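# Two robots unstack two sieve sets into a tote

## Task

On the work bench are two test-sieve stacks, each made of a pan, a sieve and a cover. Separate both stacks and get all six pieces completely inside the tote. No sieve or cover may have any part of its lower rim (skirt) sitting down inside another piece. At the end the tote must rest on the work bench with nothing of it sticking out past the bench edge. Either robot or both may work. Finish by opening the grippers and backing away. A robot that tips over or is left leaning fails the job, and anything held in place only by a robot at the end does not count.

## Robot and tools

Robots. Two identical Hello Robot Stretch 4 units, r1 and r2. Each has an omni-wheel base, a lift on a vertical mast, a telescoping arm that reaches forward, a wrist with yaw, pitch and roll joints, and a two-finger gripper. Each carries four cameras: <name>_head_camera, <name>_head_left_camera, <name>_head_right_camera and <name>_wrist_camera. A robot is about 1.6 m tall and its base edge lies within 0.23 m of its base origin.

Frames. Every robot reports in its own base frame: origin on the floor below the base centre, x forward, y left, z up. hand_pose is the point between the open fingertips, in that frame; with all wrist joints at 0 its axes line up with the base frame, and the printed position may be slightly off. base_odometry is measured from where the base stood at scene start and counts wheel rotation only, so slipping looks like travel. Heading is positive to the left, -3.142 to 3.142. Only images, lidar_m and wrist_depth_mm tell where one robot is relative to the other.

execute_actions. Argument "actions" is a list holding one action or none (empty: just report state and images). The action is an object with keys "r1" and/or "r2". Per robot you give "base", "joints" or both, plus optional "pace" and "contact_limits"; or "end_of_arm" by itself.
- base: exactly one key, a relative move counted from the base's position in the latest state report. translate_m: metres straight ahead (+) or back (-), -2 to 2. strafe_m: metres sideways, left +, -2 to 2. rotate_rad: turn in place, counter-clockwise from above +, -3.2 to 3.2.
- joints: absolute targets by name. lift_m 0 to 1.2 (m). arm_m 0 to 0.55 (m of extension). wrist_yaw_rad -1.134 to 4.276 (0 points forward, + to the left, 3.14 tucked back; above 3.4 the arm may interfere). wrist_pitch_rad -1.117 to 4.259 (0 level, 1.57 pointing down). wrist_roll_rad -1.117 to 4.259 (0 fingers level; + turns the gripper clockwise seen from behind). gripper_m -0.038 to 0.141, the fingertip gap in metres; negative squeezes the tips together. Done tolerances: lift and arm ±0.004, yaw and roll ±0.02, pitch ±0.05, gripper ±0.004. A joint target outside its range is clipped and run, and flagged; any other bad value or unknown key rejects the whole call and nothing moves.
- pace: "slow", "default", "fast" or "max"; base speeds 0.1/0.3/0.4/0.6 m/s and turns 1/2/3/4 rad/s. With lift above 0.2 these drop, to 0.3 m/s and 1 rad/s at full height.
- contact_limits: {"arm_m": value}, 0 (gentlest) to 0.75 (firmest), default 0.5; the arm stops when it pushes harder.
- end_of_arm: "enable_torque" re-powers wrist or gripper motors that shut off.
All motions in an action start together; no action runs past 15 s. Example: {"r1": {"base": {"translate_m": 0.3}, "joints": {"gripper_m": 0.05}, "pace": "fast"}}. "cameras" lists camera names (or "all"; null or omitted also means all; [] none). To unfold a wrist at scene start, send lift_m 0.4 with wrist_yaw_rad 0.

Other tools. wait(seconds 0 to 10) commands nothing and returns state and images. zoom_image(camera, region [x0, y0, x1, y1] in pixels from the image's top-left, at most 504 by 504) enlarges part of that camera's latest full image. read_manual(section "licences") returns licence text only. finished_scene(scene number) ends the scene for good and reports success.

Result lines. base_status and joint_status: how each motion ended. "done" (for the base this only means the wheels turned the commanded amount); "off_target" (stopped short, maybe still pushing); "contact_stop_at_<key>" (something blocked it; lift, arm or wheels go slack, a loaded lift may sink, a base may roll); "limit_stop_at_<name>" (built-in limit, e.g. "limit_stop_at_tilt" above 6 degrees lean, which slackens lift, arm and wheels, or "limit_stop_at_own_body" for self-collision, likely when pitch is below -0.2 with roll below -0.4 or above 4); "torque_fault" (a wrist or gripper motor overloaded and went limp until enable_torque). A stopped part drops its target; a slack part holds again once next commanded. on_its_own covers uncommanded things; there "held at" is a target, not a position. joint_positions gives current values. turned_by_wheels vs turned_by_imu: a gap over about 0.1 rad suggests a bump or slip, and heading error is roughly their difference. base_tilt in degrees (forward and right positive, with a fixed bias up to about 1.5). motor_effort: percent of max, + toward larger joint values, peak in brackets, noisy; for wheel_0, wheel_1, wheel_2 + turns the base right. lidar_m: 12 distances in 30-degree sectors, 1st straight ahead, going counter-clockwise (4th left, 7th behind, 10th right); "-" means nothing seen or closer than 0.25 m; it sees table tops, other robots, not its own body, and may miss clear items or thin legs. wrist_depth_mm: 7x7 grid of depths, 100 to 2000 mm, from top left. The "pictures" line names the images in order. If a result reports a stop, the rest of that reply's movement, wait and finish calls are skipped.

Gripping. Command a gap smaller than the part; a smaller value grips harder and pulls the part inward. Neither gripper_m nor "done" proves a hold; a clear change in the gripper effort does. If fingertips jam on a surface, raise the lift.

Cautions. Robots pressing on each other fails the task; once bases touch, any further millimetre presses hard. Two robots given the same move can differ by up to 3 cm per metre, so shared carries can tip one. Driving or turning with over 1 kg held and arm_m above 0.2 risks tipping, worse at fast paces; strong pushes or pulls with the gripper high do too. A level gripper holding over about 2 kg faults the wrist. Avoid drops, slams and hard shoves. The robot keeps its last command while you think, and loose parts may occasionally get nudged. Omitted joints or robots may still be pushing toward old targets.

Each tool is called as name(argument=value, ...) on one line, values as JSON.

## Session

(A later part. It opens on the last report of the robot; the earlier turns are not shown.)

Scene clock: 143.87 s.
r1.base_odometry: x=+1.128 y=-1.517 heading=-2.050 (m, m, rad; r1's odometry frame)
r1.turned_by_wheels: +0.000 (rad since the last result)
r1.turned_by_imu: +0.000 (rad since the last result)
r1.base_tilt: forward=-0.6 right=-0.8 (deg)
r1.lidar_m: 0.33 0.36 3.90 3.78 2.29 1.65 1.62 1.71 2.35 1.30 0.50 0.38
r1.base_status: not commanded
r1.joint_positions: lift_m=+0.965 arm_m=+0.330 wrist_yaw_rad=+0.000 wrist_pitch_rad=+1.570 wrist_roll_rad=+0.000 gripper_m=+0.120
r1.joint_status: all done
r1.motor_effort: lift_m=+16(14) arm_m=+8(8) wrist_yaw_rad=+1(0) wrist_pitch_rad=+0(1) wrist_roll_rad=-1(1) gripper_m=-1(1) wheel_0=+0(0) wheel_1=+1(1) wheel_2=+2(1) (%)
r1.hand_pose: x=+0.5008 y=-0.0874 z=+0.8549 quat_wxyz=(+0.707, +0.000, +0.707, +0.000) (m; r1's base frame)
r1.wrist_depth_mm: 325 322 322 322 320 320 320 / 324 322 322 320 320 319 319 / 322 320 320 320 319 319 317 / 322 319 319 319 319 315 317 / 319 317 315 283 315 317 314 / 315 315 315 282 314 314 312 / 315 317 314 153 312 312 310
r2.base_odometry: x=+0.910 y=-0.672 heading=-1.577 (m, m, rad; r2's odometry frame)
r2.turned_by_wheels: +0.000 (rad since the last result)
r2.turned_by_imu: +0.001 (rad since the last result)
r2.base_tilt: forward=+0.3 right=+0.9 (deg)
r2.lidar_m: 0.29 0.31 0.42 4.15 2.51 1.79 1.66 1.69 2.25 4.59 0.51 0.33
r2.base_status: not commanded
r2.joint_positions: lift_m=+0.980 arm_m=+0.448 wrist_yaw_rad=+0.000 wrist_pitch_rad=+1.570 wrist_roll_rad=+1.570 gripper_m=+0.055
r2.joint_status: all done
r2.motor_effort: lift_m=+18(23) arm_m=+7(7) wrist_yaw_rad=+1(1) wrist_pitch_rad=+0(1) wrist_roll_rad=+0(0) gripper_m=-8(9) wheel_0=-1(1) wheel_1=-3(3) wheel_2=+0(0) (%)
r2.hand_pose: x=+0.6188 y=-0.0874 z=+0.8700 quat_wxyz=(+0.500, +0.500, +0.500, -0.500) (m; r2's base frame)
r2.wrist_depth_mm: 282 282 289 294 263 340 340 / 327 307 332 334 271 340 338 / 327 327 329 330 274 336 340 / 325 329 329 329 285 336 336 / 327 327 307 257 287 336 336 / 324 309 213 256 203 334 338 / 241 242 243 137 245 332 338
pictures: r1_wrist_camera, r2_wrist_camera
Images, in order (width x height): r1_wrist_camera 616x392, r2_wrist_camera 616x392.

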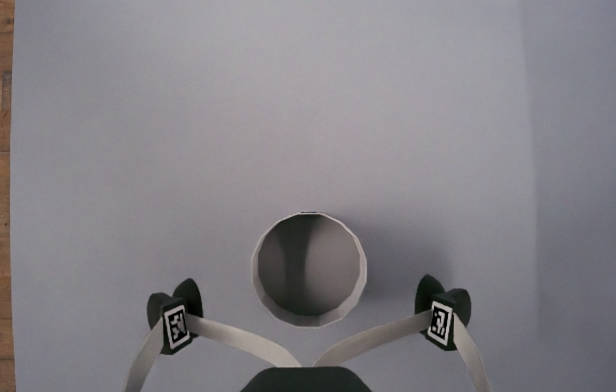

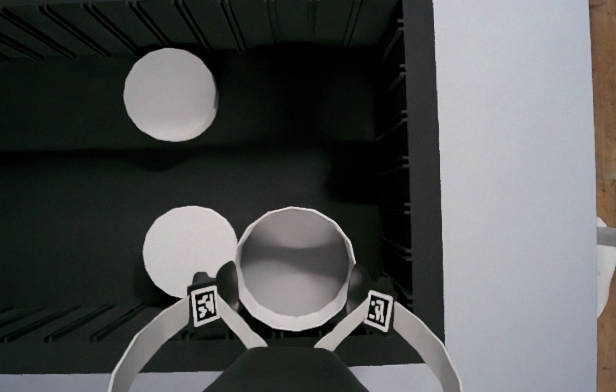

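execute_actions(actions=[{"r1":{"joints":{"lift_m":0.938}},"r2":{"joints":{"lift_m":0.926,"arm_m":0.443},"pace":"slow"}}], cameras=["r2_wrist_camera"])

execute_actions(actions=[{"r1":{"joints":{"gripper_m":0.055}},"r2":{"joints":{"gripper_m":0.088}}}], cameras=[])

execute_actions(actions=[{"r1":{"joints":{"lift_m":1.08}},"r2":{"joints":{"lift_m":1.05}}}], cameras=["r2_wrist_camera"])

execute_actions(actions=[{"r1":{"joints":{"wrist_roll_rad":1.57}},"r2":{"joints":{"arm_m":0.1,"wrist_roll_rad":0,"gripper_m":0.12}}}], cameras=[])

execute_actions(actions=[{"r1":{"base":{"strafe_m":-0.415},"joints":{"arm_m":0.44}},"r2":{"base":{"strafe_m":0.445}}}], cameras=["r1_wrist_camera"])

Scene clock: 153.10 s.
r1.base_odometry: x=+1.128 y=-1.517 heading=-2.050 (m, m, rad; r1's odometry frame)
r1.turned_by_wheels: +0.000 (rad since the last result)
r1.turned_by_imu: +0.001 (rad since the last result)
r1.base_tilt: forward=-0.5 right=-0.8 (deg)
r1.lidar_m: 0.34 0.35 3.90 3.77 2.27 1.66 1.62 1.72 2.38 1.31 0.48 0.38
r1.base_status: not commanded
r1.joint_positions: lift_m=+0.938 arm_m=+0.330 wrist_yaw_rad=+0.000 wrist_pitch_rad=+1.570 wrist_roll_rad=+0.000 gripper_m=+0.120
r1.joint_status: all done
r1.motor_effort: lift_m=+16(15) arm_m=+8(7) wrist_yaw_rad=+1(4) wrist_pitch_rad=+0(0) wrist_roll_rad=-1(1) gripper_m=-1(2) wheel_0=+0(0) wheel_1=+1(1) wheel_2=+1(2) (%)
r1.hand_pose: x=+0.5008 y=-0.0874 z=+0.8279 quat_wxyz=(+0.707, +0.000, +0.707, +0.000) (m; r1's base frame)
r1.wrist_depth_mm: 297 296 296 296 294 294 294 / 296 294 294 294 293 293 291 / 294 293 293 291 291 291 290 / 293 291 290 290 290 290 289 / 291 290 289 255 289 287 287 / 291 290 287 255 242 287 286 / 289 289 287 153 286 286 283
r2.base_odometry: x=+0.910 y=-0.672 heading=-1.577 (m, m, rad; r2's odometry frame)
r2.turned_by_wheels: +0.000 (rad since the last result)
r2.turned_by_imu: +0.001 (rad since the last result)
r2.base_tilt: forward=+0.2 right=+0.9 (deg)
r2.lidar_m: 0.31 0.30 0.42 4.13 2.53 1.77 1.64 1.68 2.23 4.56 0.50 0.33
r2.base_status: not commanded
r2.joint_positions: lift_m=+0.926 arm_m=+0.444 wrist_yaw_rad=+0.000 wrist_pitch_rad=+1.570 wrist_roll_rad=+1.570 gripper_m=+0.055
r2.joint_status: all done
r2.motor_effort: lift_m=+18(17) arm_m=-8(8) wrist_yaw_rad=+1(1) wrist_pitch_rad=+3(1) wrist_roll_rad=+0(1) gripper_m=-7(9) wheel_0=+0(1) wheel_1=-3(3) wheel_2=+0(0) (%)
r2.hand_pose: x=+0.6155 y=-0.0874 z=+0.8160 quat_wxyz=(+0.500, +0.500, +0.500, -0.500) (m; r2's base frame)
r2.wrist_depth_mm: 274 254 277 279 253 286 285 / 274 254 276 278 262 283 285 / 274 274 277 278 266 282 283 / 273 274 277 277 272 282 283 / 272 253 256 257 274 282 282 / 272 253 213 256 197 282 281 / 211 189 203 137 190 281 281
pictures: r2_wrist_camera
Images, in order (width x height): r2_wrist_camera 616x392.

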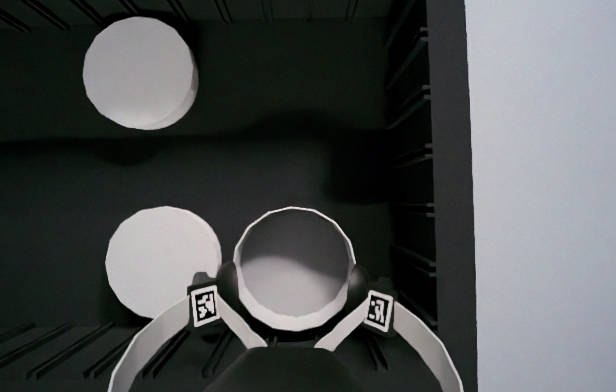

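Scene clock: 154.63 s.
r1.base_odometry: x=+1.128 y=-1.517 heading=-2.050 (m, m, rad; r1's odometry frame)
r1.turned_by_wheels: +0.000 (rad since the last result)
r1.turned_by_imu: +0.000 (rad since the last result)
r1.base_tilt: forward=-0.6 right=-0.8 (deg)
r1.lidar_m: 0.34 0.35 3.92 3.77 2.26 1.67 1.62 1.69 2.40 1.31 0.49 0.37
r1.base_status: not commanded
r1.joint_positions: lift_m=+0.938 arm_m=+0.330 wrist_yaw_rad=+0.000 wrist_pitch_rad=+1.570 wrist_roll_rad=+0.000 gripper_m=+0.055
r1.joint_status: all done
r1.motor_effort: lift_m=+16(16) arm_m=+8(8) wrist_yaw_rad=+1(0) wrist_pitch_rad=+0(0) wrist_roll_rad=-1(0) gripper_m=-10(9) wheel_0=+0(0) wheel_1=+0(1) wheel_2=+2(2) (%)
r1.hand_pose: x=+0.5008 y=-0.0874 z=+0.8279 quat_wxyz=(+0.707, +0.000, +0.707, +0.000) (m; r1's base frame)
r1.wrist_depth_mm: 296 298 293 294 293 293 293 / 296 294 294 293 291 291 291 / 293 293 290 293 291 290 290 / 293 290 293 291 289 289 289 / 291 290 290 255 289 289 287 / 290 290 213 253 213 286 286 / 287 287 287 256 286 286 283
r2.base_odometry: x=+0.910 y=-0.672 heading=-1.577 (m, m, rad; r2's odometry frame)
r2.turned_by_wheels: +0.000 (rad since the last result)
r2.turned_by_imu: +0.000 (rad since the last result)
r2.base_tilt: forward=+0.1 right=+0.8 (deg)
r2.lidar_m: 0.31 0.32 0.41 4.14 2.52 1.78 1.66 1.70 2.25 4.56 0.48 0.32
r2.base_status: not commanded
r2.joint_positions: lift_m=+0.926 arm_m=+0.444 wrist_yaw_rad=+0.000 wrist_pitch_rad=+1.569 wrist_roll_rad=+1.570 gripper_m=+0.088
r2.joint_status: all done
r2.motor_effort: lift_m=+18(17) arm_m=-8(8) wrist_yaw_rad=+0(1) wrist_pitch_rad=+4(2) wrist_roll_rad=+0(0) gripper_m=-1(9) wheel_0=+0(1) wheel_1=-3(3) wheel_2=+0(0) (%)
r2.hand_pose: x=+0.6157 y=-0.0874 z=+0.8160 quat_wxyz=(+0.501, +0.500, +0.500, -0.499) (m; r2's base frame)
r2.wrist_depth_mm: 276 255 277 277 256 283 285 / 274 254 277 279 263 285 285 / 274 277 278 278 270 282 283 / 274 276 274 278 273 281 285 / 273 254 258 259 271 282 282 / 272 253 214 257 199 281 282 / 211 190 206 141 195 281 282
pictures: none
No camera images: the call's "cameras" was empty. Leave "cameras" out to get every camera's image.

Scene clock: 156.30 s.
r1.base_odometry: x=+1.128 y=-1.517 heading=-2.050 (m, m, rad; r1's odometry frame)
r1.turned_by_wheels: +0.000 (rad since the last result)
r1.turned_by_imu: +0.000 (rad since the last result)
r1.base_tilt: forward=-0.6 right=-0.8 (deg)
r1.lidar_m: 0.34 0.35 3.91 3.78 2.26 1.66 1.62 1.73 2.38 1.32 0.52 0.36
r1.base_status: not commanded
r1.joint_positions: lift_m=+1.080 arm_m=+0.330 wrist_yaw_rad=+0.000 wrist_pitch_rad=+1.570 wrist_roll_rad=+0.000 gripper_m=+0.055
r1.joint_status: all done
r1.motor_effort: lift_m=+22(20) arm_m=+8(8) wrist_yaw_rad=+2(3) wrist_pitch_rad=+1(1) wrist_roll_rad=-1(1) gripper_m=-5(8) wheel_0=+0(0) wheel_1=+1(1) wheel_2=+2(2) (%)
r1.hand_pose: x=+0.5008 y=-0.0874 z=+0.9695 quat_wxyz=(+0.707, +0.000, +0.707, +0.000) (m; r1's base frame)
r1.wrist_depth_mm: 1229 439 439 436 436 439 436 / 1229 436 436 439 433 436 433 / 1205 436 436 436 430 433 433 / 1205 436 433 430 430 430 430 / 1205 433 430 382 430 424 424 / 1160 430 212 430 211 427 424 / 1182 430 427 154 427 424 424
r2.base_odometry: x=+0.910 y=-0.672 heading=-1.577 (m, m, rad; r2's odometry frame)
r2.turned_by_wheels: +0.000 (rad since the last result)
r2.turned_by_imu: +0.001 (rad since the last result)
r2.base_tilt: forward=+0.2 right=+0.9 (deg)
r2.lidar_m: 0.28 0.30 0.40 4.15 2.51 1.78 1.66 1.69 2.25 4.57 0.51 0.34
r2.base_status: not commanded
r2.joint_positions: lift_m=+1.050 arm_m=+0.444 wrist_yaw_rad=+0.000 wrist_pitch_rad=+1.570 wrist_roll_rad=+1.570 gripper_m=+0.088
r2.joint_status: all done
r2.motor_effort: lift_m=+24(25) arm_m=-8(8) wrist_yaw_rad=+2(1) wrist_pitch_rad=+1(3) wrist_roll_rad=+0(0) gripper_m=+0(2) wheel_0=-1(1) wheel_1=-3(3) wheel_2=+0(0) (%)
r2.hand_pose: x=+0.6156 y=-0.0874 z=+0.9395 quat_wxyz=(+0.501, +0.500, +0.500, -0.499) (m; r2's base frame)
r2.wrist_depth_mm: 312 322 330 319 407 413 1205 / 389 384 377 399 399 407 1160 / 394 399 397 402 402 404 1138 / 394 394 397 402 399 404 1160 / 394 394 377 379 375 404 960 / 324 312 214 314 204 407 946 / 397 397 399 138 402 404 1182
pictures: r2_wrist_camera
Images, in order (width x height): r2_wrist_camera 616x392.

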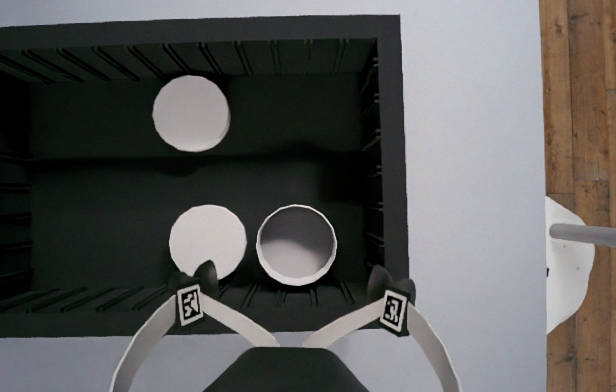

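Scene clock: 158.43 s.
r1.base_odometry: x=+1.128 y=-1.517 heading=-2.050 (m, m, rad; r1's odometry frame)
r1.turned_by_wheels: +0.000 (rad since the last result)
r1.turned_by_imu: +0.000 (rad since the last result)
r1.base_tilt: forward=-0.7 right=-0.8 (deg)
r1.lidar_m: 0.31 0.37 3.90 3.76 2.28 1.63 1.62 1.71 2.38 1.31 0.51 0.37
r1.base_status: not commanded
r1.joint_positions: lift_m=+1.080 arm_m=+0.330 wrist_yaw_rad=+0.000 wrist_pitch_rad=+1.570 wrist_roll_rad=+1.570 gripper_m=+0.055
r1.joint_status: all done
r1.motor_effort: lift_m=+22(22) arm_m=+8(8) wrist_yaw_rad=+1(1) wrist_pitch_rad=+1(1) wrist_roll_rad=+2(5) gripper_m=-6(5) wheel_0=+0(0) wheel_1=+0(1) wheel_2=+2(2) (%)
r1.hand_pose: x=+0.5008 y=-0.0874 z=+0.9695 quat_wxyz=(+0.501, +0.500, +0.500, -0.499) (m; r1's base frame)
r1.wrist_depth_mm: 439 442 439 442 442 1229 1205 / 436 436 436 439 442 1205 1205 / 436 436 433 433 436 1182 1229 / 433 430 433 430 433 976 1229 / 433 427 433 384 430 976 976 / 424 427 212 427 211 960 1182 / 424 424 424 154 424 1160 1160
r2.base_odometry: x=+0.910 y=-0.672 heading=-1.577 (m, m, rad; r2's odometry frame)
r2.turned_by_wheels: +0.000 (rad since the last result)
r2.turned_by_imu: +0.001 (rad since the last result)
r2.base_tilt: forward=+0.2 right=+0.9 (deg)
r2.lidar_m: 0.30 0.31 0.44 4.15 2.50 1.76 1.64 1.71 2.26 4.59 0.51 0.34
r2.base_status: not commanded
r2.joint_positions: lift_m=+1.050 arm_m=+0.101 wrist_yaw_rad=+0.000 wrist_pitch_rad=+1.570 wrist_roll_rad=+0.000 gripper_m=+0.120
r2.joint_status: all done
r2.motor_effort: lift_m=+24(24) arm_m=-8(12) wrist_yaw_rad=+2(2) wrist_pitch_rad=+2(2) wrist_roll_rad=-1(3) gripper_m=+0(2) wheel_0=+0(0) wheel_1=-3(3) wheel_2=+0(0) (%)
r2.hand_pose: x=+0.2724 y=-0.0874 z=+0.9395 quat_wxyz=(+0.707, +0.000, +0.707, +0.000) (m; r2's base frame)
r2.wrist_depth_mm: 402 402 404 410 410 415 418 / 399 399 404 407 407 413 413 / 397 402 402 402 407 413 415 / 397 402 402 407 410 413 415 / 1138 1118 1138 1138 1118 1138 1182 / 1118 1118 917 931 204 1138 1160 / 1118 1118 931 143 1138 1138 1160
pictures: none
No camera images: the call's "cameras" was empty. Leave "cameras" out to get every camera's image.

Scene clock: 161.23 s.
r1.base_odometry: x=+0.760 y=-1.326 heading=-2.050 (m, m, rad; r1's odometry frame)
r1.turned_by_wheels: +0.000 (rad since the last result)
r1.turned_by_imu: -0.002 (rad since the last result)
r1.base_tilt: forward=-0.6 right=-0.9 (deg)
r1.lidar_m: 0.33 0.36 0.50 4.20 2.27 1.69 1.61 1.74 2.38 4.53 0.49 0.34
r1.base_status: done
r1.joint_positions: lift_m=+1.080 arm_m=+0.439 wrist_yaw_rad=+0.000 wrist_pitch_rad=+1.570 wrist_roll_rad=+1.570 gripper_m=+0.055
r1.joint_status: all done
r1.motor_effort: lift_m=+21(22) arm_m=+8(10) wrist_yaw_rad=+1(2) wrist_pitch_rad=-1(1) wrist_roll_rad=+1(2) gripper_m=-5(3) wheel_0=+0(10) wheel_1=+1(7) wheel_2=+0(1) (%)
r1.hand_pose: x=+0.6098 y=-0.0874 z=+0.9696 quat_wxyz=(+0.501, +0.500, +0.500, -0.499) (m; r1's base frame)
r1.wrist_depth_mm: 442 439 439 445 442 442 1229 / 377 397 413 433 404 439 1205 / 410 415 418 436 430 436 1182 / 418 427 430 427 427 433 960 / 415 430 404 427 413 430 991 / 359 359 212 342 212 427 976 / 421 424 424 154 427 424 1160
r2.base_odometry: x=+1.354 y=-0.674 heading=-1.577 (m, m, rad; r2's odometry frame)
r2.turned_by_wheels: +0.000 (rad since the last result)
r2.turned_by_imu: +0.003 (rad since the last result)
r2.base_tilt: forward=+0.3 right=+0.7 (deg)
r2.lidar_m: 0.28 0.30 3.96 3.70 2.59 1.78 1.68 1.75 2.27 5.04 0.44 0.31
r2.base_status: done
r2.joint_positions: lift_m=+1.050 arm_m=+0.101 wrist_yaw_rad=+0.000 wrist_pitch_rad=+1.570 wrist_roll_rad=+0.000 gripper_m=+0.120
r2.joint_status: not commanded
r2.motor_effort: lift_m=+23(24) arm_m=-8(8) wrist_yaw_rad=+2(1) wrist_pitch_rad=+0(1) wrist_roll_rad=-2(1) gripper_m=+0(0) wheel_0=-1(7) wheel_1=+2(11) wheel_2=+0(2) (%)
r2.hand_pose: x=+0.2724 y=-0.0874 z=+0.9395 quat_wxyz=(+0.707, +0.000, +0.707, +0.000) (m; r2's base frame)
r2.wrist_depth_mm: 1160 402 407 404 410 415 415 / 1138 402 404 407 413 413 418 / 1138 399 402 404 410 413 413 / 1118 399 402 404 410 407 413 / 1138 1160 946 1138 1138 1160 1160 / 1118 1138 931 931 204 1138 1160 / 1118 1118 931 144 1160 1160 1160
pictures: r1_wrist_camera
Images, in order (width x height): r1_wrist_camera 616x392.

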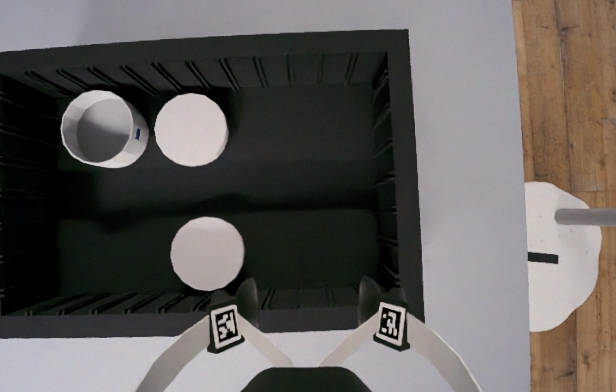

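execute_actions(actions=[{"r1":{"joints":{"arm_m":0.2,"wrist_roll_rad":0,"gripper_m":0.12}},"r2":{"joints":{"arm_m":0.305,"lift_m":0.96}}}], cameras=["r2_wrist_camera"])

execute_actions(actions=[{"r1":{"base":{"strafe_m":0.415},"joints":{"arm_m":0.33}},"r2":{"joints":{"lift_m":0.912}}}], cameras=["r2_wrist_camera","r1_wrist_camera","r1_head_right_camera"])

Scene clock: 174.67 s.
r1.base_odometry: x=+0.760 y=-1.326 heading=-2.050 (m, m, rad; r1's odometry frame)
r1.turned_by_wheels: +0.000 (rad since the last result)
r1.turned_by_imu: +0.001 (rad since the last result)
r1.base_tilt: forward=-0.6 right=-1.0 (deg)
r1.lidar_m: 0.32 0.34 0.49 4.19 2.25 1.70 1.62 1.72 2.42 4.55 0.49 0.34
r1.base_status: not commanded
r1.joint_positions: lift_m=+1.080 arm_m=+0.201 wrist_yaw_rad=+0.000 wrist_pitch_rad=+1.570 wrist_roll_rad=+0.000 gripper_m=+0.120
r1.joint_status: all done
r1.motor_effort: lift_m=+21(21) arm_m=-7(8) wrist_yaw_rad=+2(1) wrist_pitch_rad=-1(1) wrist_roll_rad=-1(6) gripper_m=-1(2) wheel_0=+0(0) wheel_1=+0(1) wheel_2=+1(1) (%)
r1.hand_pose: x=+0.3725 y=-0.0874 z=+0.9696 quat_wxyz=(+0.707, +0.000, +0.707, +0.000) (m; r1's base frame)
r1.wrist_depth_mm: 445 439 439 436 433 404 436 / 439 439 436 433 433 382 433 / 436 436 436 436 430 430 430 / 436 436 433 433 433 433 430 / 433 430 430 433 430 430 427 / 1160 1205 960 991 1205 1160 1182 / 1182 1205 976 153 1160 1182 1182
r2.base_odometry: x=+1.354 y=-0.674 heading=-1.577 (m, m, rad; r2's odometry frame)
r2.turned_by_wheels: +0.000 (rad since the last result)
r2.turned_by_imu: +0.002 (rad since the last result)
r2.base_tilt: forward=+0.1 right=+0.8 (deg)
r2.lidar_m: 0.27 0.27 3.91 3.71 2.56 1.79 1.69 1.72 2.27 5.01 0.47 0.30
r2.base_status: not commanded
r2.joint_positions: lift_m=+0.960 arm_m=+0.304 wrist_yaw_rad=+0.000 wrist_pitch_rad=+1.570 wrist_roll_rad=+0.000 gripper_m=+0.120
r2.joint_status: all done
r2.motor_effort: lift_m=+17(21) arm_m=+7(4) wrist_yaw_rad=+0(2) wrist_pitch_rad=+2(1) wrist_roll_rad=-1(2) gripper_m=+0(1) wheel_0=-1(1) wheel_1=+1(2) wheel_2=+0(0) (%)
r2.hand_pose: x=+0.4748 y=-0.0874 z=+0.8500 quat_wxyz=(+0.707, +0.000, +0.707, +0.000) (m; r2's base frame)
r2.wrist_depth_mm: 314 314 317 317 320 322 324 / 312 314 317 317 319 322 324 / 309 310 314 315 319 320 322 / 309 310 312 315 317 319 322 / 309 310 310 314 315 319 320 / 306 307 310 310 204 317 319 / 307 306 307 143 314 317 319
pictures: r2_wrist_camera
Images, in order (width x height): r2_wrist_camera 616x392.

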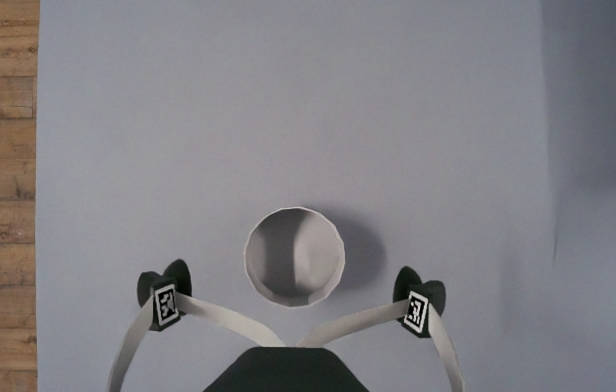

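Scene clock: 177.37 s.
r1.base_odometry: x=+1.128 y=-1.517 heading=-2.050 (m, m, rad; r1's odometry frame)
r1.turned_by_wheels: +0.000 (rad since the last result)
r1.turned_by_imu: +0.003 (rad since the last result)
r1.base_tilt: forward=-0.6 right=-0.8 (deg)
r1.lidar_m: 0.34 0.37 3.90 3.78 2.27 1.65 1.61 1.70 2.39 1.33 0.48 0.36
r1.base_status: done
r1.joint_positions: lift_m=+1.080 arm_m=+0.329 wrist_yaw_rad=+0.000 wrist_pitch_rad=+1.570 wrist_roll_rad=+0.000 gripper_m=+0.120
r1.joint_status: all done
r1.motor_effort: lift_m=+21(21) arm_m=+7(5) wrist_yaw_rad=+3(2) wrist_pitch_rad=+0(1) wrist_roll_rad=-1(1) gripper_m=-1(1) wheel_0=+0(3) wheel_1=+0(7) wheel_2=+2(3) (%)
r1.hand_pose: x=+0.4998 y=-0.0874 z=+0.9696 quat_wxyz=(+0.707, +0.000, +0.707, +0.000) (m; r1's base frame)
r1.wrist_depth_mm: 1205 439 439 439 439 439 436 / 1229 439 439 436 436 436 433 / 1205 436 436 433 436 433 433 / 1205 433 433 430 433 427 430 / 1205 436 430 384 430 430 430 / 1182 427 427 430 427 427 427 / 1182 427 424 153 424 424 427
r2.base_odometry: x=+1.354 y=-0.674 heading=-1.577 (m, m, rad; r2's odometry frame)
r2.turned_by_wheels: +0.000 (rad since the last result)
r2.turned_by_imu: +0.001 (rad since the last result)
r2.base_tilt: forward=+0.2 right=+0.7 (deg)
r2.lidar_m: 0.26 0.28 3.93 3.70 2.58 1.80 1.65 1.74 2.26 5.03 0.42 0.31
r2.base_status: not commanded
r2.joint_positions: lift_m=+0.912 arm_m=+0.304 wrist_yaw_rad=+0.000 wrist_pitch_rad=+1.570 wrist_roll_rad=+0.000 gripper_m=+0.120
r2.joint_status: all done
r2.motor_effort: lift_m=+17(17) arm_m=+7(7) wrist_yaw_rad=+2(1) wrist_pitch_rad=+2(1) wrist_roll_rad=-1(1) gripper_m=-1(0) wheel_0=+0(1) wheel_1=+2(1) wheel_2=+0(0) (%)
r2.hand_pose: x=+0.4748 y=-0.0874 z=+0.8020 quat_wxyz=(+0.707, +0.000, +0.707, +0.000) (m; r2's base frame)
r2.wrist_depth_mm: 265 266 268 270 272 273 277 / 263 266 267 270 271 273 274 / 264 265 266 267 270 272 274 / 262 264 265 267 270 272 273 / 259 262 264 265 267 268 271 / 259 260 260 263 204 270 271 / 259 259 263 143 264 267 270
pictures: r1_head_right_camera, r1_wrist_camera, r2_wrist_camera
Images, in order (width x height): r1_head_right_camera 420x672, r1_wrist_camera 616x392, r2_wrist_camera 616x392.

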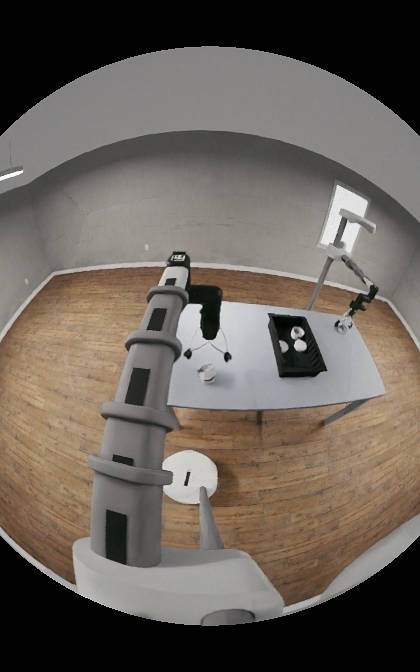

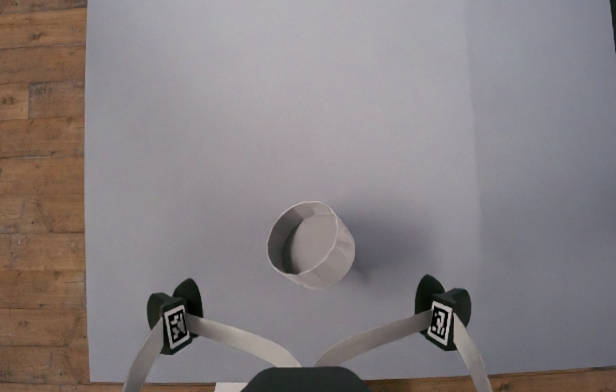

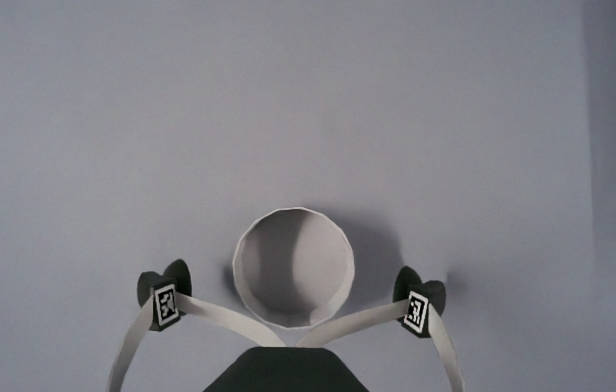

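execute_actions(actions=[{"r1":{"joints":{"lift_m":0.975}},"r2":{"joints":{"gripper_m":0.055}}}], cameras=["r1_wrist_camera","r2_head_right_camera"])

zoom_image(camera="r2_head_right_camera", region=[270,290,400,380])

Scene clock: 182.70 s.
r1.base_odometry: x=+1.128 y=-1.517 heading=-2.050 (m, m, rad; r1's odometry frame)
r1.turned_by_wheels: +0.000 (rad since the last result)
r1.turned_by_imu: +0.001 (rad since the last result)
r1.base_tilt: forward=-0.5 right=-0.8 (deg)
r1.lidar_m: 0.35 0.36 3.92 3.77 2.25 1.65 1.62 1.69 2.37 1.32 0.49 0.36
r1.base_status: not commanded
r1.joint_positions: lift_m=+0.975 arm_m=+0.329 wrist_yaw_rad=+0.000 wrist_pitch_rad=+1.570 wrist_roll_rad=+0.000 gripper_m=+0.120
r1.joint_status: all done
r1.motor_effort: lift_m=+16(16) arm_m=+8(8) wrist_yaw_rad=+2(3) wrist_pitch_rad=-1(1) wrist_roll_rad=-1(1) gripper_m=-2(3) wheel_0=+0(0) wheel_1=+0(0) wheel_2=+2(2) (%)
r1.hand_pose: x=+0.4998 y=-0.0874 z=+0.8650 quat_wxyz=(+0.707, +0.000, +0.707, +0.000) (m; r1's base frame)
r1.wrist_depth_mm: 336 334 332 334 332 330 330 / 332 330 329 330 330 330 330 / 332 330 329 330 327 329 327 / 330 329 327 325 329 327 327 / 327 329 327 287 325 324 325 / 329 325 327 276 324 324 322 / 327 324 324 153 322 322 322
r2.base_odometry: x=+1.354 y=-0.674 heading=-1.577 (m, m, rad; r2's odometry frame)
r2.turned_by_wheels: +0.000 (rad since the last result)
r2.turned_by_imu: +0.001 (rad since the last result)
r2.base_tilt: forward=+0.1 right=+0.8 (deg)
r2.lidar_m: 0.26 0.26 3.94 3.68 2.58 1.77 1.68 1.73 2.32 5.01 0.45 0.31
r2.base_status: not commanded
r2.joint_positions: lift_m=+0.912 arm_m=+0.304 wrist_yaw_rad=+0.000 wrist_pitch_rad=+1.570 wrist_roll_rad=+0.000 gripper_m=+0.055
r2.joint_status: all done
r2.motor_effort: lift_m=+17(17) arm_m=+7(7) wrist_yaw_rad=+2(1) wrist_pitch_rad=+2(0) wrist_roll_rad=-1(1) gripper_m=-7(8) wheel_0=-1(0) wheel_1=+1(2) wheel_2=+0(0) (%)
r2.hand_pose: x=+0.4748 y=-0.0874 z=+0.8020 quat_wxyz=(+0.707, +0.000, +0.707, +0.000) (m; r2's base frame)
r2.wrist_depth_mm: 265 266 268 270 271 273 274 / 264 266 266 268 270 272 273 / 263 265 266 268 271 272 272 / 260 263 265 267 268 270 273 / 260 263 264 263 268 270 272 / 259 259 203 262 204 267 270 / 259 262 262 139 265 266 270
pictures: r1_wrist_camera, r2_head_right_camera
Images, in order (width x height): r1_wrist_camera 616x392, r2_head_right_camera 420x672.

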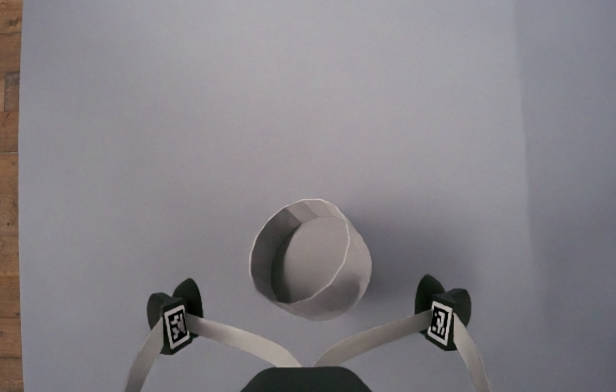

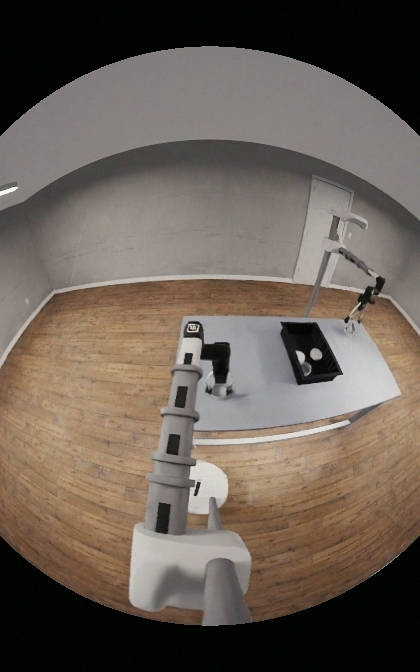

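Region (270, 290, 400, 380) of r2_head_right_camera's 420x672 image, scaled by 3.877, with more detail than that image has; it fills the top 349 rows of this view, and the rest is white.

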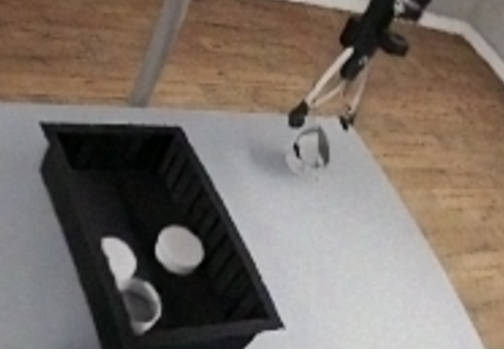

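execute_actions(actions=[{"r2":{"joints":{"lift_m":1.08}},"r1":{"joints":{"lift_m":0.935}}}], cameras=["r1_wrist_camera","r1_head_camera","r2_wrist_camera"])

Scene clock: 197.57 s.
r1.base_odometry: x=+1.128 y=-1.517 heading=-2.050 (m, m, rad; r1's odometry frame)
r1.turned_by_wheels: +0.000 (rad since the last result)
r1.turned_by_imu: +0.001 (rad since the last result)
r1.base_tilt: forward=-0.7 right=-0.9 (deg)
r1.lidar_m: 0.35 0.34 3.93 3.78 2.27 1.65 1.61 1.71 2.38 1.32 0.48 0.38
r1.base_status: not commanded
r1.joint_positions: lift_m=+0.935 arm_m=+0.329 wrist_yaw_rad=+0.000 wrist_pitch_rad=+1.570 wrist_roll_rad=+0.000 gripper_m=+0.120
r1.joint_status: all done
r1.motor_effort: lift_m=+16(18) arm_m=+8(8) wrist_yaw_rad=+3(2) wrist_pitch_rad=+0(0) wrist_roll_rad=-1(1) gripper_m=-2(1) wheel_0=+0(0) wheel_1=+1(0) wheel_2=+1(1) (%)
r1.hand_pose: x=+0.4998 y=-0.0874 z=+0.8249 quat_wxyz=(+0.707, +0.000, +0.707, +0.000) (m; r1's base frame)
r1.wrist_depth_mm: 293 291 293 291 290 290 289 / 291 291 291 290 290 289 289 / 290 290 287 290 289 287 286 / 289 289 287 287 286 287 285 / 287 289 287 250 286 286 283 / 286 287 245 229 216 285 283 / 286 285 285 153 282 283 283
r2.base_odometry: x=+1.354 y=-0.674 heading=-1.577 (m, m, rad; r2's odometry frame)
r2.turned_by_wheels: +0.000 (rad since the last result)
r2.turned_by_imu: +0.002 (rad since the last result)
r2.base_tilt: forward=+0.3 right=+0.9 (deg)
r2.lidar_m: 0.26 0.29 3.93 3.71 2.57 1.81 1.69 1.74 2.26 5.01 0.45 0.31
r2.base_status: not commanded
r2.joint_positions: lift_m=+1.080 arm_m=+0.304 wrist_yaw_rad=+0.000 wrist_pitch_rad=+1.570 wrist_roll_rad=+0.000 gripper_m=+0.055
r2.joint_status: all done
r2.motor_effort: lift_m=+24(24) arm_m=+7(7) wrist_yaw_rad=+1(1) wrist_pitch_rad=+3(3) wrist_roll_rad=-2(1) gripper_m=-7(7) wheel_0=-1(1) wheel_1=+2(2) wheel_2=+0(0) (%)
r2.hand_pose: x=+0.4748 y=-0.0874 z=+0.9694 quat_wxyz=(+0.707, +0.000, +0.707, +0.000) (m; r2's base frame)
r2.wrist_depth_mm: 1182 430 436 439 445 442 445 / 1160 433 433 439 439 445 445 / 1182 430 433 430 439 439 442 / 1138 430 430 433 436 439 439 / 1182 427 427 264 436 436 439 / 1138 424 202 260 203 436 439 / 1160 424 421 139 430 433 439
pictures: r1_head_camera, r1_wrist_camera, r2_wrist_camera
Images, in order (width x height): r1_head_camera 420x560, r1_wrist_camera 616x392, r2_wrist_camera 616x392.

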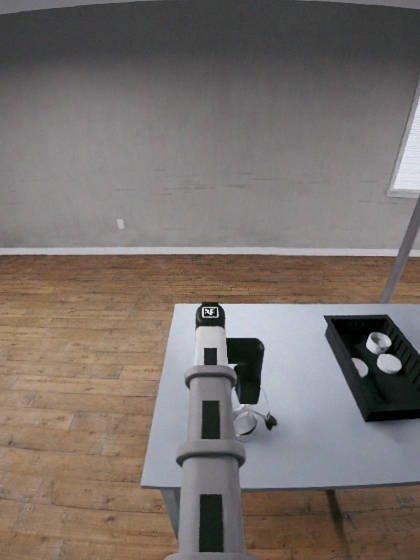

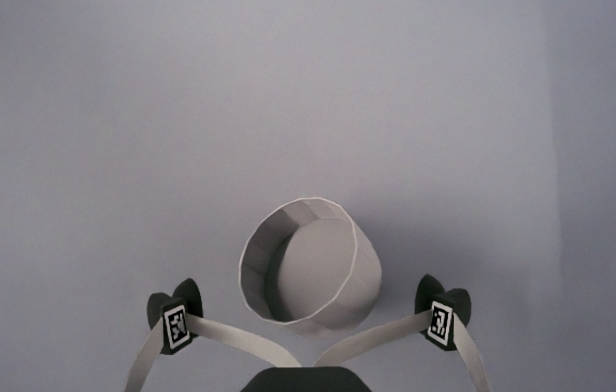

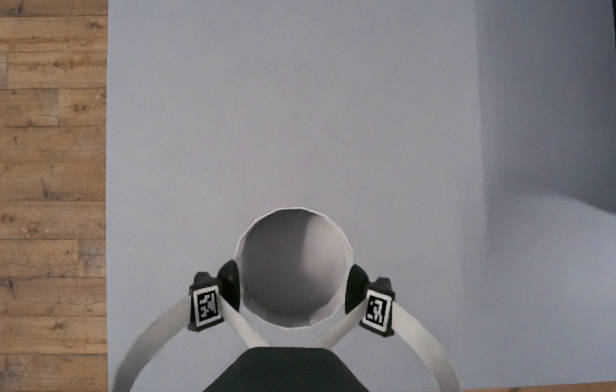

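execute_actions(actions=[{"r2":{"base":{"strafe_m":-0.537},"joints":{"wrist_roll_rad":1.57,"arm_m":0.446}},"r1":{"joints":{"gripper_m":0.052}}}], cameras=["r1_wrist_camera","r2_wrist_camera"])

execute_actions(actions=[{"r2":{"joints":{"lift_m":0.975}},"r1":{"joints":{"lift_m":0.99},"pace":"slow"}}], cameras=["r1_wrist_camera","r1_head_camera","r2_wrist_camera","r2_head_camera"])

Scene clock: 206.33 s.
r1.base_odometry: x=+1.128 y=-1.517 heading=-2.050 (m, m, rad; r1's odometry frame)
r1.turned_by_wheels: +0.000 (rad since the last result)
r1.turned_by_imu: +0.001 (rad since the last result)
r1.base_tilt: forward=-0.5 right=-0.9 (deg)
r1.lidar_m: 0.33 0.36 3.90 3.79 2.26 1.65 1.62 1.71 2.39 1.33 0.49 0.37
r1.base_status: not commanded
r1.joint_positions: lift_m=+0.935 arm_m=+0.329 wrist_yaw_rad=+0.000 wrist_pitch_rad=+1.570 wrist_roll_rad=+0.000 gripper_m=+0.052
r1.joint_status: all done
r1.motor_effort: lift_m=+16(16) arm_m=+7(8) wrist_yaw_rad=+2(1) wrist_pitch_rad=-1(0) wrist_roll_rad=-1(1) gripper_m=-18(15) wheel_0=+0(0) wheel_1=+0(0) wheel_2=+2(1) (%)
r1.hand_pose: x=+0.4998 y=-0.0874 z=+0.8249 quat_wxyz=(+0.707, +0.000, +0.707, +0.000) (m; r1's base frame)
r1.wrist_depth_mm: 293 293 291 290 290 289 289 / 293 291 290 290 290 289 287 / 291 289 289 289 287 286 287 / 289 290 287 287 286 287 285 / 286 286 286 248 285 285 283 / 286 286 216 217 211 283 282 / 285 285 283 283 282 283 282
r2.base_odometry: x=+0.817 y=-0.671 heading=-1.578 (m, m, rad; r2's odometry frame)
r2.turned_by_wheels: +0.000 (rad since the last result)
r2.turned_by_imu: -0.001 (rad since the last result)
r2.base_tilt: forward=+0.4 right=+0.7 (deg)
r2.lidar_m: 0.32 0.33 0.43 4.26 2.50 1.76 1.63 1.72 2.22 4.48 0.52 0.34
r2.base_status: done
r2.joint_positions: lift_m=+1.080 arm_m=+0.445 wrist_yaw_rad=+0.000 wrist_pitch_rad=+1.570 wrist_roll_rad=+1.570 gripper_m=+0.055
r2.joint_status: all done
r2.motor_effort: lift_m=+23(23) arm_m=+7(8) wrist_yaw_rad=+1(1) wrist_pitch_rad=+0(1) wrist_roll_rad=+0(3) gripper_m=-6(7) wheel_0=-1(10) wheel_1=-3(12) wheel_2=+0(2) (%)
r2.hand_pose: x=+0.6158 y=-0.0874 z=+0.9695 quat_wxyz=(+0.501, +0.500, +0.500, -0.499) (m; r2's base frame)
r2.wrist_depth_mm: 427 430 430 433 439 439 1205 / 430 427 430 433 433 436 1182 / 366 392 351 364 433 436 1205 / 427 427 407 430 433 436 1160 / 421 424 424 263 436 436 976 / 424 424 202 262 203 433 1182 / 404 384 404 139 362 430 1182
pictures: r1_wrist_camera, r2_wrist_camera
Images, in order (width x height): r1_wrist_camera 616x392, r2_wrist_camera 616x392.

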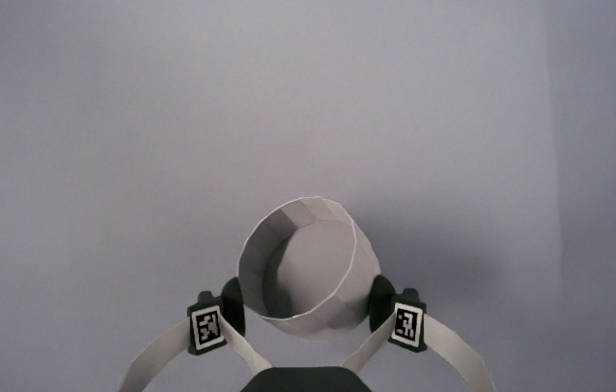

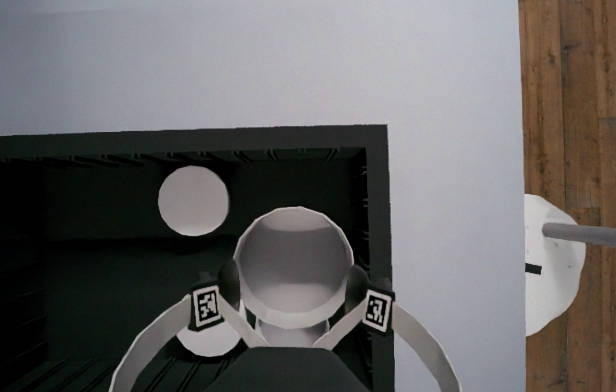

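Scene clock: 207.80 s.
r1.base_odometry: x=+1.128 y=-1.517 heading=-2.050 (m, m, rad; r1's odometry frame)
r1.turned_by_wheels: +0.000 (rad since the last result)
r1.turned_by_imu: +0.000 (rad since the last result)
r1.base_tilt: forward=-0.6 right=-0.8 (deg)
r1.lidar_m: 0.34 0.36 3.89 3.78 2.28 1.66 1.62 1.72 2.39 1.31 0.50 0.35
r1.base_status: not commanded
r1.joint_positions: lift_m=+0.990 arm_m=+0.329 wrist_yaw_rad=+0.000 wrist_pitch_rad=+1.570 wrist_roll_rad=+0.000 gripper_m=+0.052
r1.joint_status: all done
r1.motor_effort: lift_m=+22(23) arm_m=+8(8) wrist_yaw_rad=+1(2) wrist_pitch_rad=+2(1) wrist_roll_rad=-2(1) gripper_m=-16(17) wheel_0=+0(0) wheel_1=+1(0) wheel_2=+2(1) (%)
r1.hand_pose: x=+0.4998 y=-0.0874 z=+0.8794 quat_wxyz=(+0.707, +0.000, +0.707, +0.000) (m; r1's base frame)
r1.wrist_depth_mm: 349 347 349 347 345 347 345 / 345 345 345 345 342 342 343 / 345 345 345 345 342 342 342 / 343 343 342 342 340 340 342 / 343 340 340 248 338 338 338 / 343 340 216 217 210 338 336 / 340 338 336 338 338 336 334
r2.base_odometry: x=+0.817 y=-0.671 heading=-1.578 (m, m, rad; r2's odometry frame)
r2.turned_by_wheels: +0.000 (rad since the last result)
r2.turned_by_imu: +0.000 (rad since the last result)
r2.base_tilt: forward=+0.2 right=+0.8 (deg)
r2.lidar_m: 0.30 0.29 0.42 4.22 2.52 1.76 1.65 1.68 2.25 4.48 0.48 0.34
r2.base_status: not commanded
r2.joint_positions: lift_m=+0.975 arm_m=+0.445 wrist_yaw_rad=+0.000 wrist_pitch_rad=+1.570 wrist_roll_rad=+1.570 gripper_m=+0.055
r2.joint_status: all done
r2.motor_effort: lift_m=+17(21) arm_m=+7(7) wrist_yaw_rad=+1(2) wrist_pitch_rad=+1(1) wrist_roll_rad=+0(0) gripper_m=-6(6) wheel_0=-1(1) wheel_1=-3(3) wheel_2=+0(0) (%)
r2.hand_pose: x=+0.6158 y=-0.0874 z=+0.8650 quat_wxyz=(+0.501, +0.500, +0.500, -0.499) (m; r2's base frame)
r2.wrist_depth_mm: 325 327 327 330 332 334 334 / 324 327 327 329 330 330 332 / 246 264 279 294 243 332 334 / 320 303 324 325 278 330 332 / 322 324 320 263 282 330 332 / 320 322 202 262 202 332 330 / 319 300 300 140 253 327 329
pictures: r1_head_camera, r1_wrist_camera, r2_head_camera, r2_wrist_camera
Images, in order (width x height): r1_head_camera 420x560, r1_wrist_camera 616x392, r2_head_camera 420x560, r2_wrist_camera 616x392.

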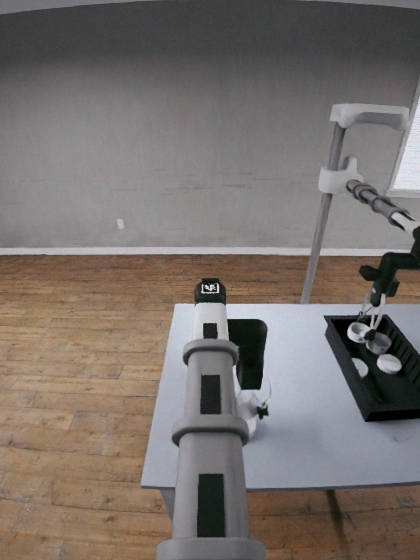

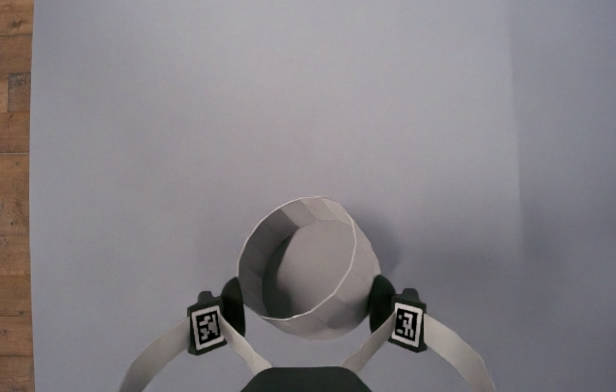

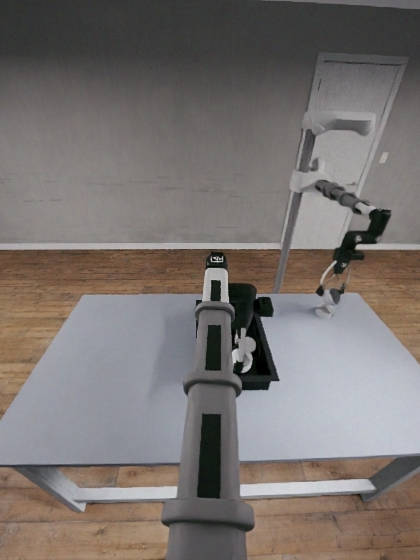

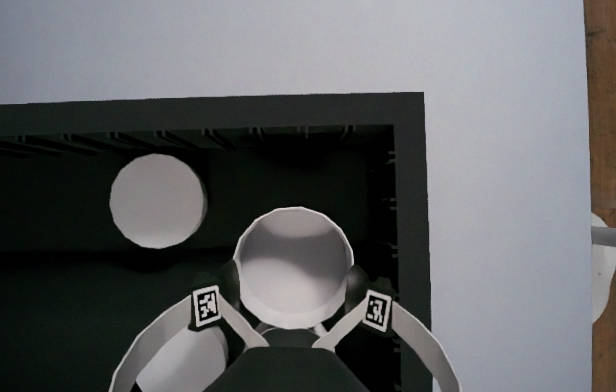

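zoom_image(camera="r2_head_camera", region=[280,250,380,340])

execute_actions(actions=[{"r2":{"base":{"strafe_m":-0.015}},"r1":{"joints":{"lift_m":1.08}}}], cameras=["r1_wrist_camera","r2_head_camera"])

execute_actions(actions=[{"r2":{"joints":{"lift_m":0.918},"pace":"slow"}}], cameras=[])

execute_actions(actions=[{"r2":{"joints":{"gripper_m":0.088}}}], cameras=["r2_wrist_camera"])

Region (280, 250, 380, 340) of r2_head_camera's 420x560 image, scaled by 5.040, with more detail than that image has; it fills the top 454 rows of this view, and the rest is white.

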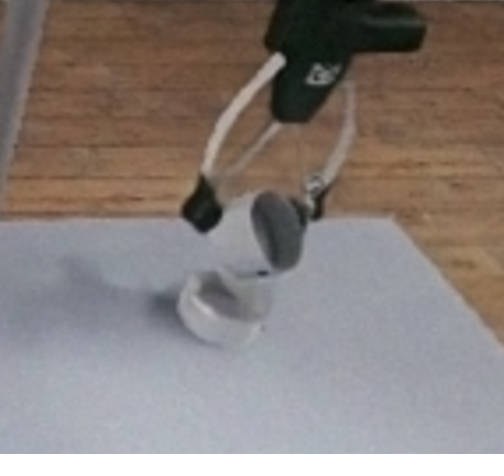

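Scene clock: 217.33 s.
r1.base_odometry: x=+1.128 y=-1.517 heading=-2.050 (m, m, rad; r1's odometry frame)
r1.turned_by_wheels: +0.000 (rad since the last result)
r1.turned_by_imu: +0.001 (rad since the last result)
r1.base_tilt: forward=-0.6 right=-0.8 (deg)
r1.lidar_m: 0.33 0.35 3.91 3.78 2.28 1.66 1.62 1.71 2.37 1.30 0.51 0.34
r1.base_status: not commanded
r1.joint_positions: lift_m=+1.080 arm_m=+0.329 wrist_yaw_rad=+0.000 wrist_pitch_rad=+1.570 wrist_roll_rad=+0.000 gripper_m=+0.052
r1.joint_status: all done
r1.motor_effort: lift_m=+22(22) arm_m=+7(8) wrist_yaw_rad=+1(1) wrist_pitch_rad=+0(1) wrist_roll_rad=-2(1) gripper_m=-17(16) wheel_0=+0(0) wheel_1=+0(1) wheel_2=+2(1) (%)
r1.hand_pose: x=+0.4998 y=-0.0874 z=+0.9695 quat_wxyz=(+0.707, +0.000, +0.707, +0.000) (m; r1's base frame)
r1.wrist_depth_mm: 1205 442 439 436 436 433 436 / 1205 439 436 436 436 433 433 / 1205 433 433 433 433 430 430 / 1205 433 433 436 430 427 427 / 1205 433 430 248 430 427 430 / 1182 430 216 216 209 427 424 / 1205 427 430 427 427 424 424
r2.base_odometry: x=+0.803 y=-0.671 heading=-1.578 (m, m, rad; r2's odometry frame)
r2.turned_by_wheels: +0.000 (rad since the last result)
r2.turned_by_imu: +0.001 (rad since the last result)
r2.base_tilt: forward=+0.2 right=+0.7 (deg)
r2.lidar_m: 0.31 0.30 0.45 4.25 2.51 1.74 1.66 1.70 2.22 4.48 0.51 0.34
r2.base_status: done
r2.joint_positions: lift_m=+0.975 arm_m=+0.445 wrist_yaw_rad=+0.000 wrist_pitch_rad=+1.570 wrist_roll_rad=+1.570 gripper_m=+0.055
r2.joint_status: not commanded
r2.motor_effort: lift_m=+18(18) arm_m=+7(7) wrist_yaw_rad=+1(1) wrist_pitch_rad=+2(0) wrist_roll_rad=+0(1) gripper_m=-7(6) wheel_0=+0(5) wheel_1=-4(11) wheel_2=+0(1) (%)
r2.hand_pose: x=+0.6158 y=-0.0874 z=+0.8650 quat_wxyz=(+0.501, +0.500, +0.500, -0.499) (m; r2's base frame)
r2.wrist_depth_mm: 325 327 327 329 332 332 336 / 325 327 329 329 330 332 334 / 238 240 240 241 242 332 332 / 320 301 325 325 271 330 334 / 320 322 303 264 263 330 332 / 320 322 202 263 203 330 332 / 319 300 298 139 249 329 329
pictures: r1_wrist_camera, r2_head_camera
Images, in order (width x height): r1_wrist_camera 616x392, r2_head_camera 420x560.

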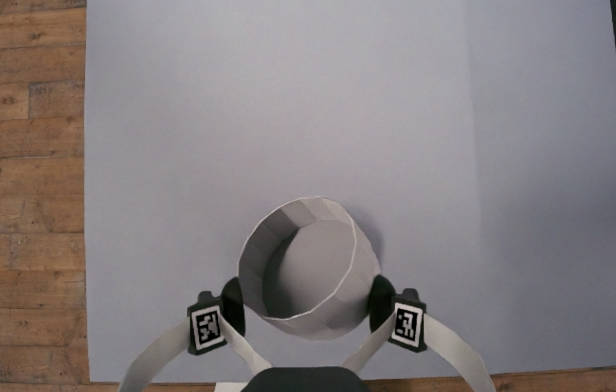

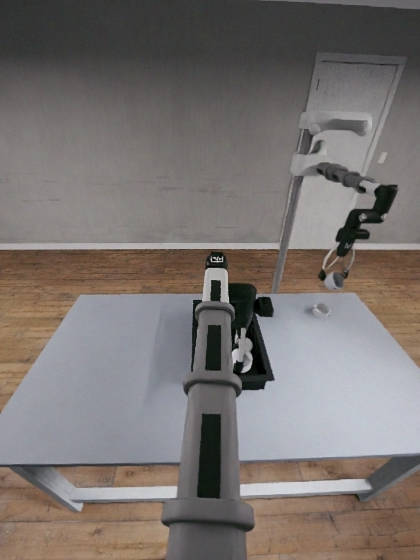

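Scene clock: 218.70 s.
r1.base_odometry: x=+1.128 y=-1.517 heading=-2.050 (m, m, rad; r1's odometry frame)
r1.turned_by_wheels: +0.000 (rad since the last result)
r1.turned_by_imu: +0.000 (rad since the last result)
r1.base_tilt: forward=-0.8 right=-0.8 (deg)
r1.lidar_m: 0.34 0.36 3.91 3.78 2.26 1.67 1.62 1.72 2.38 1.31 0.52 0.36
r1.base_status: not commanded
r1.joint_positions: lift_m=+1.080 arm_m=+0.329 wrist_yaw_rad=+0.000 wrist_pitch_rad=+1.570 wrist_roll_rad=+0.000 gripper_m=+0.052
r1.joint_status: not commanded
r1.motor_effort: lift_m=+22(22) arm_m=+8(8) wrist_yaw_rad=+0(0) wrist_pitch_rad=-1(0) wrist_roll_rad=-1(1) gripper_m=-16(17) wheel_0=+0(0) wheel_1=+0(1) wheel_2=+1(1) (%)
r1.hand_pose: x=+0.4998 y=-0.0874 z=+0.9695 quat_wxyz=(+0.707, +0.000, +0.707, +0.000) (m; r1's base frame)
r1.wrist_depth_mm: 1255 436 439 436 433 433 433 / 1182 439 433 433 436 430 433 / 1205 433 436 433 433 430 430 / 1182 433 433 433 433 433 430 / 1205 430 433 248 430 427 427 / 1182 430 216 217 209 424 424 / 1182 424 427 427 424 424 424
r2.base_odometry: x=+0.803 y=-0.671 heading=-1.578 (m, m, rad; r2's odometry frame)
r2.turned_by_wheels: +0.000 (rad since the last result)
r2.turned_by_imu: +0.000 (rad since the last result)
r2.base_tilt: forward=+0.1 right=+0.8 (deg)
r2.lidar_m: 0.30 0.32 0.45 4.25 2.54 1.77 1.65 1.72 2.23 4.46 0.51 0.34
r2.base_status: not commanded
r2.joint_positions: lift_m=+0.918 arm_m=+0.445 wrist_yaw_rad=+0.000 wrist_pitch_rad=+1.570 wrist_roll_rad=+1.570 gripper_m=+0.055
r2.joint_status: all done
r2.motor_effort: lift_m=+18(18) arm_m=+7(7) wrist_yaw_rad=+2(1) wrist_pitch_rad=+1(1) wrist_roll_rad=+0(1) gripper_m=-7(7) wheel_0=+0(0) wheel_1=-5(5) wheel_2=+0(0) (%)
r2.hand_pose: x=+0.6158 y=-0.0874 z=+0.8080 quat_wxyz=(+0.501, +0.500, +0.500, -0.499) (m; r2's base frame)
r2.wrist_depth_mm: 270 270 272 273 273 276 278 / 270 270 272 273 273 274 277 / 182 186 195 204 185 274 274 / 265 245 268 270 237 276 274 / 265 245 267 265 236 273 274 / 266 266 202 264 191 273 274 / 264 245 266 139 242 272 273
pictures: none
No camera images: the call's "cameras" was empty. Leave "cameras" out to get every camera's image.

Scene clock: 219.83 s.
r1.base_odometry: x=+1.128 y=-1.517 heading=-2.050 (m, m, rad; r1's odometry frame)
r1.turned_by_wheels: +0.000 (rad since the last result)
r1.turned_by_imu: +0.000 (rad since the last result)
r1.base_tilt: forward=-0.5 right=-0.9 (deg)
r1.lidar_m: 0.34 0.36 3.91 3.78 2.30 1.65 1.60 1.70 2.38 1.32 0.49 0.36
r1.base_status: not commanded
r1.joint_positions: lift_m=+1.080 arm_m=+0.329 wrist_yaw_rad=+0.000 wrist_pitch_rad=+1.570 wrist_roll_rad=+0.000 gripper_m=+0.052
r1.joint_status: not commanded
r1.motor_effort: lift_m=+22(22) arm_m=+7(7) wrist_yaw_rad=+1(1) wrist_pitch_rad=-1(1) wrist_roll_rad=-1(1) gripper_m=-17(18) wheel_0=+0(0) wheel_1=+0(0) wheel_2=+2(2) (%)
r1.hand_pose: x=+0.4998 y=-0.0874 z=+0.9695 quat_wxyz=(+0.707, +0.000, +0.707, +0.000) (m; r1's base frame)
r1.wrist_depth_mm: 1229 439 439 439 436 436 436 / 1229 436 436 436 430 436 433 / 1205 436 436 433 433 430 430 / 1229 436 433 433 433 427 427 / 1205 430 430 248 430 427 427 / 1182 427 217 218 210 427 427 / 1205 424 424 424 424 424 424
r2.base_odometry: x=+0.803 y=-0.671 heading=-1.578 (m, m, rad; r2's odometry frame)
r2.turned_by_wheels: +0.000 (rad since the last result)
r2.turned_by_imu: +0.000 (rad since the last result)
r2.base_tilt: forward=+0.2 right=+0.8 (deg)
r2.lidar_m: 0.30 0.33 0.43 4.27 2.50 1.76 1.64 1.70 2.22 4.48 0.51 0.34
r2.base_status: not commanded
r2.joint_positions: lift_m=+0.918 arm_m=+0.445 wrist_yaw_rad=+0.000 wrist_pitch_rad=+1.569 wrist_roll_rad=+1.570 gripper_m=+0.088
r2.joint_status: all done
r2.motor_effort: lift_m=+18(18) arm_m=+7(7) wrist_yaw_rad=+1(1) wrist_pitch_rad=+4(6) wrist_roll_rad=+0(0) gripper_m=-2(7) wheel_0=+0(0) wheel_1=-5(5) wheel_2=+0(0) (%)
r2.hand_pose: x=+0.6162 y=-0.0874 z=+0.8080 quat_wxyz=(+0.501, +0.500, +0.500, -0.499) (m; r2's base frame)
r2.wrist_depth_mm: 271 271 273 274 273 276 276 / 270 271 271 273 274 273 276 / 185 193 206 214 198 276 276 / 265 246 268 268 268 274 274 / 267 245 267 267 245 274 274 / 265 266 214 266 196 274 274 / 267 245 266 141 270 229 273
pictures: r2_wrist_camera
Images, in order (width x height): r2_wrist_camera 616x392.

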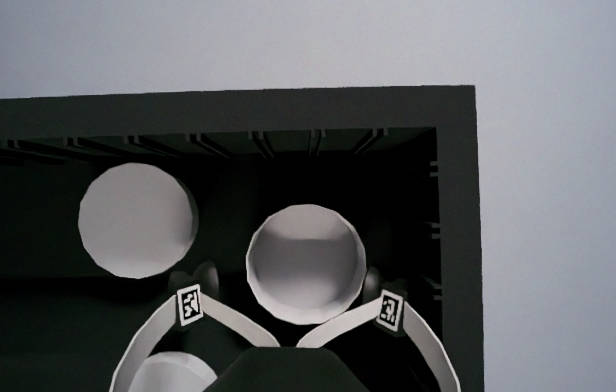

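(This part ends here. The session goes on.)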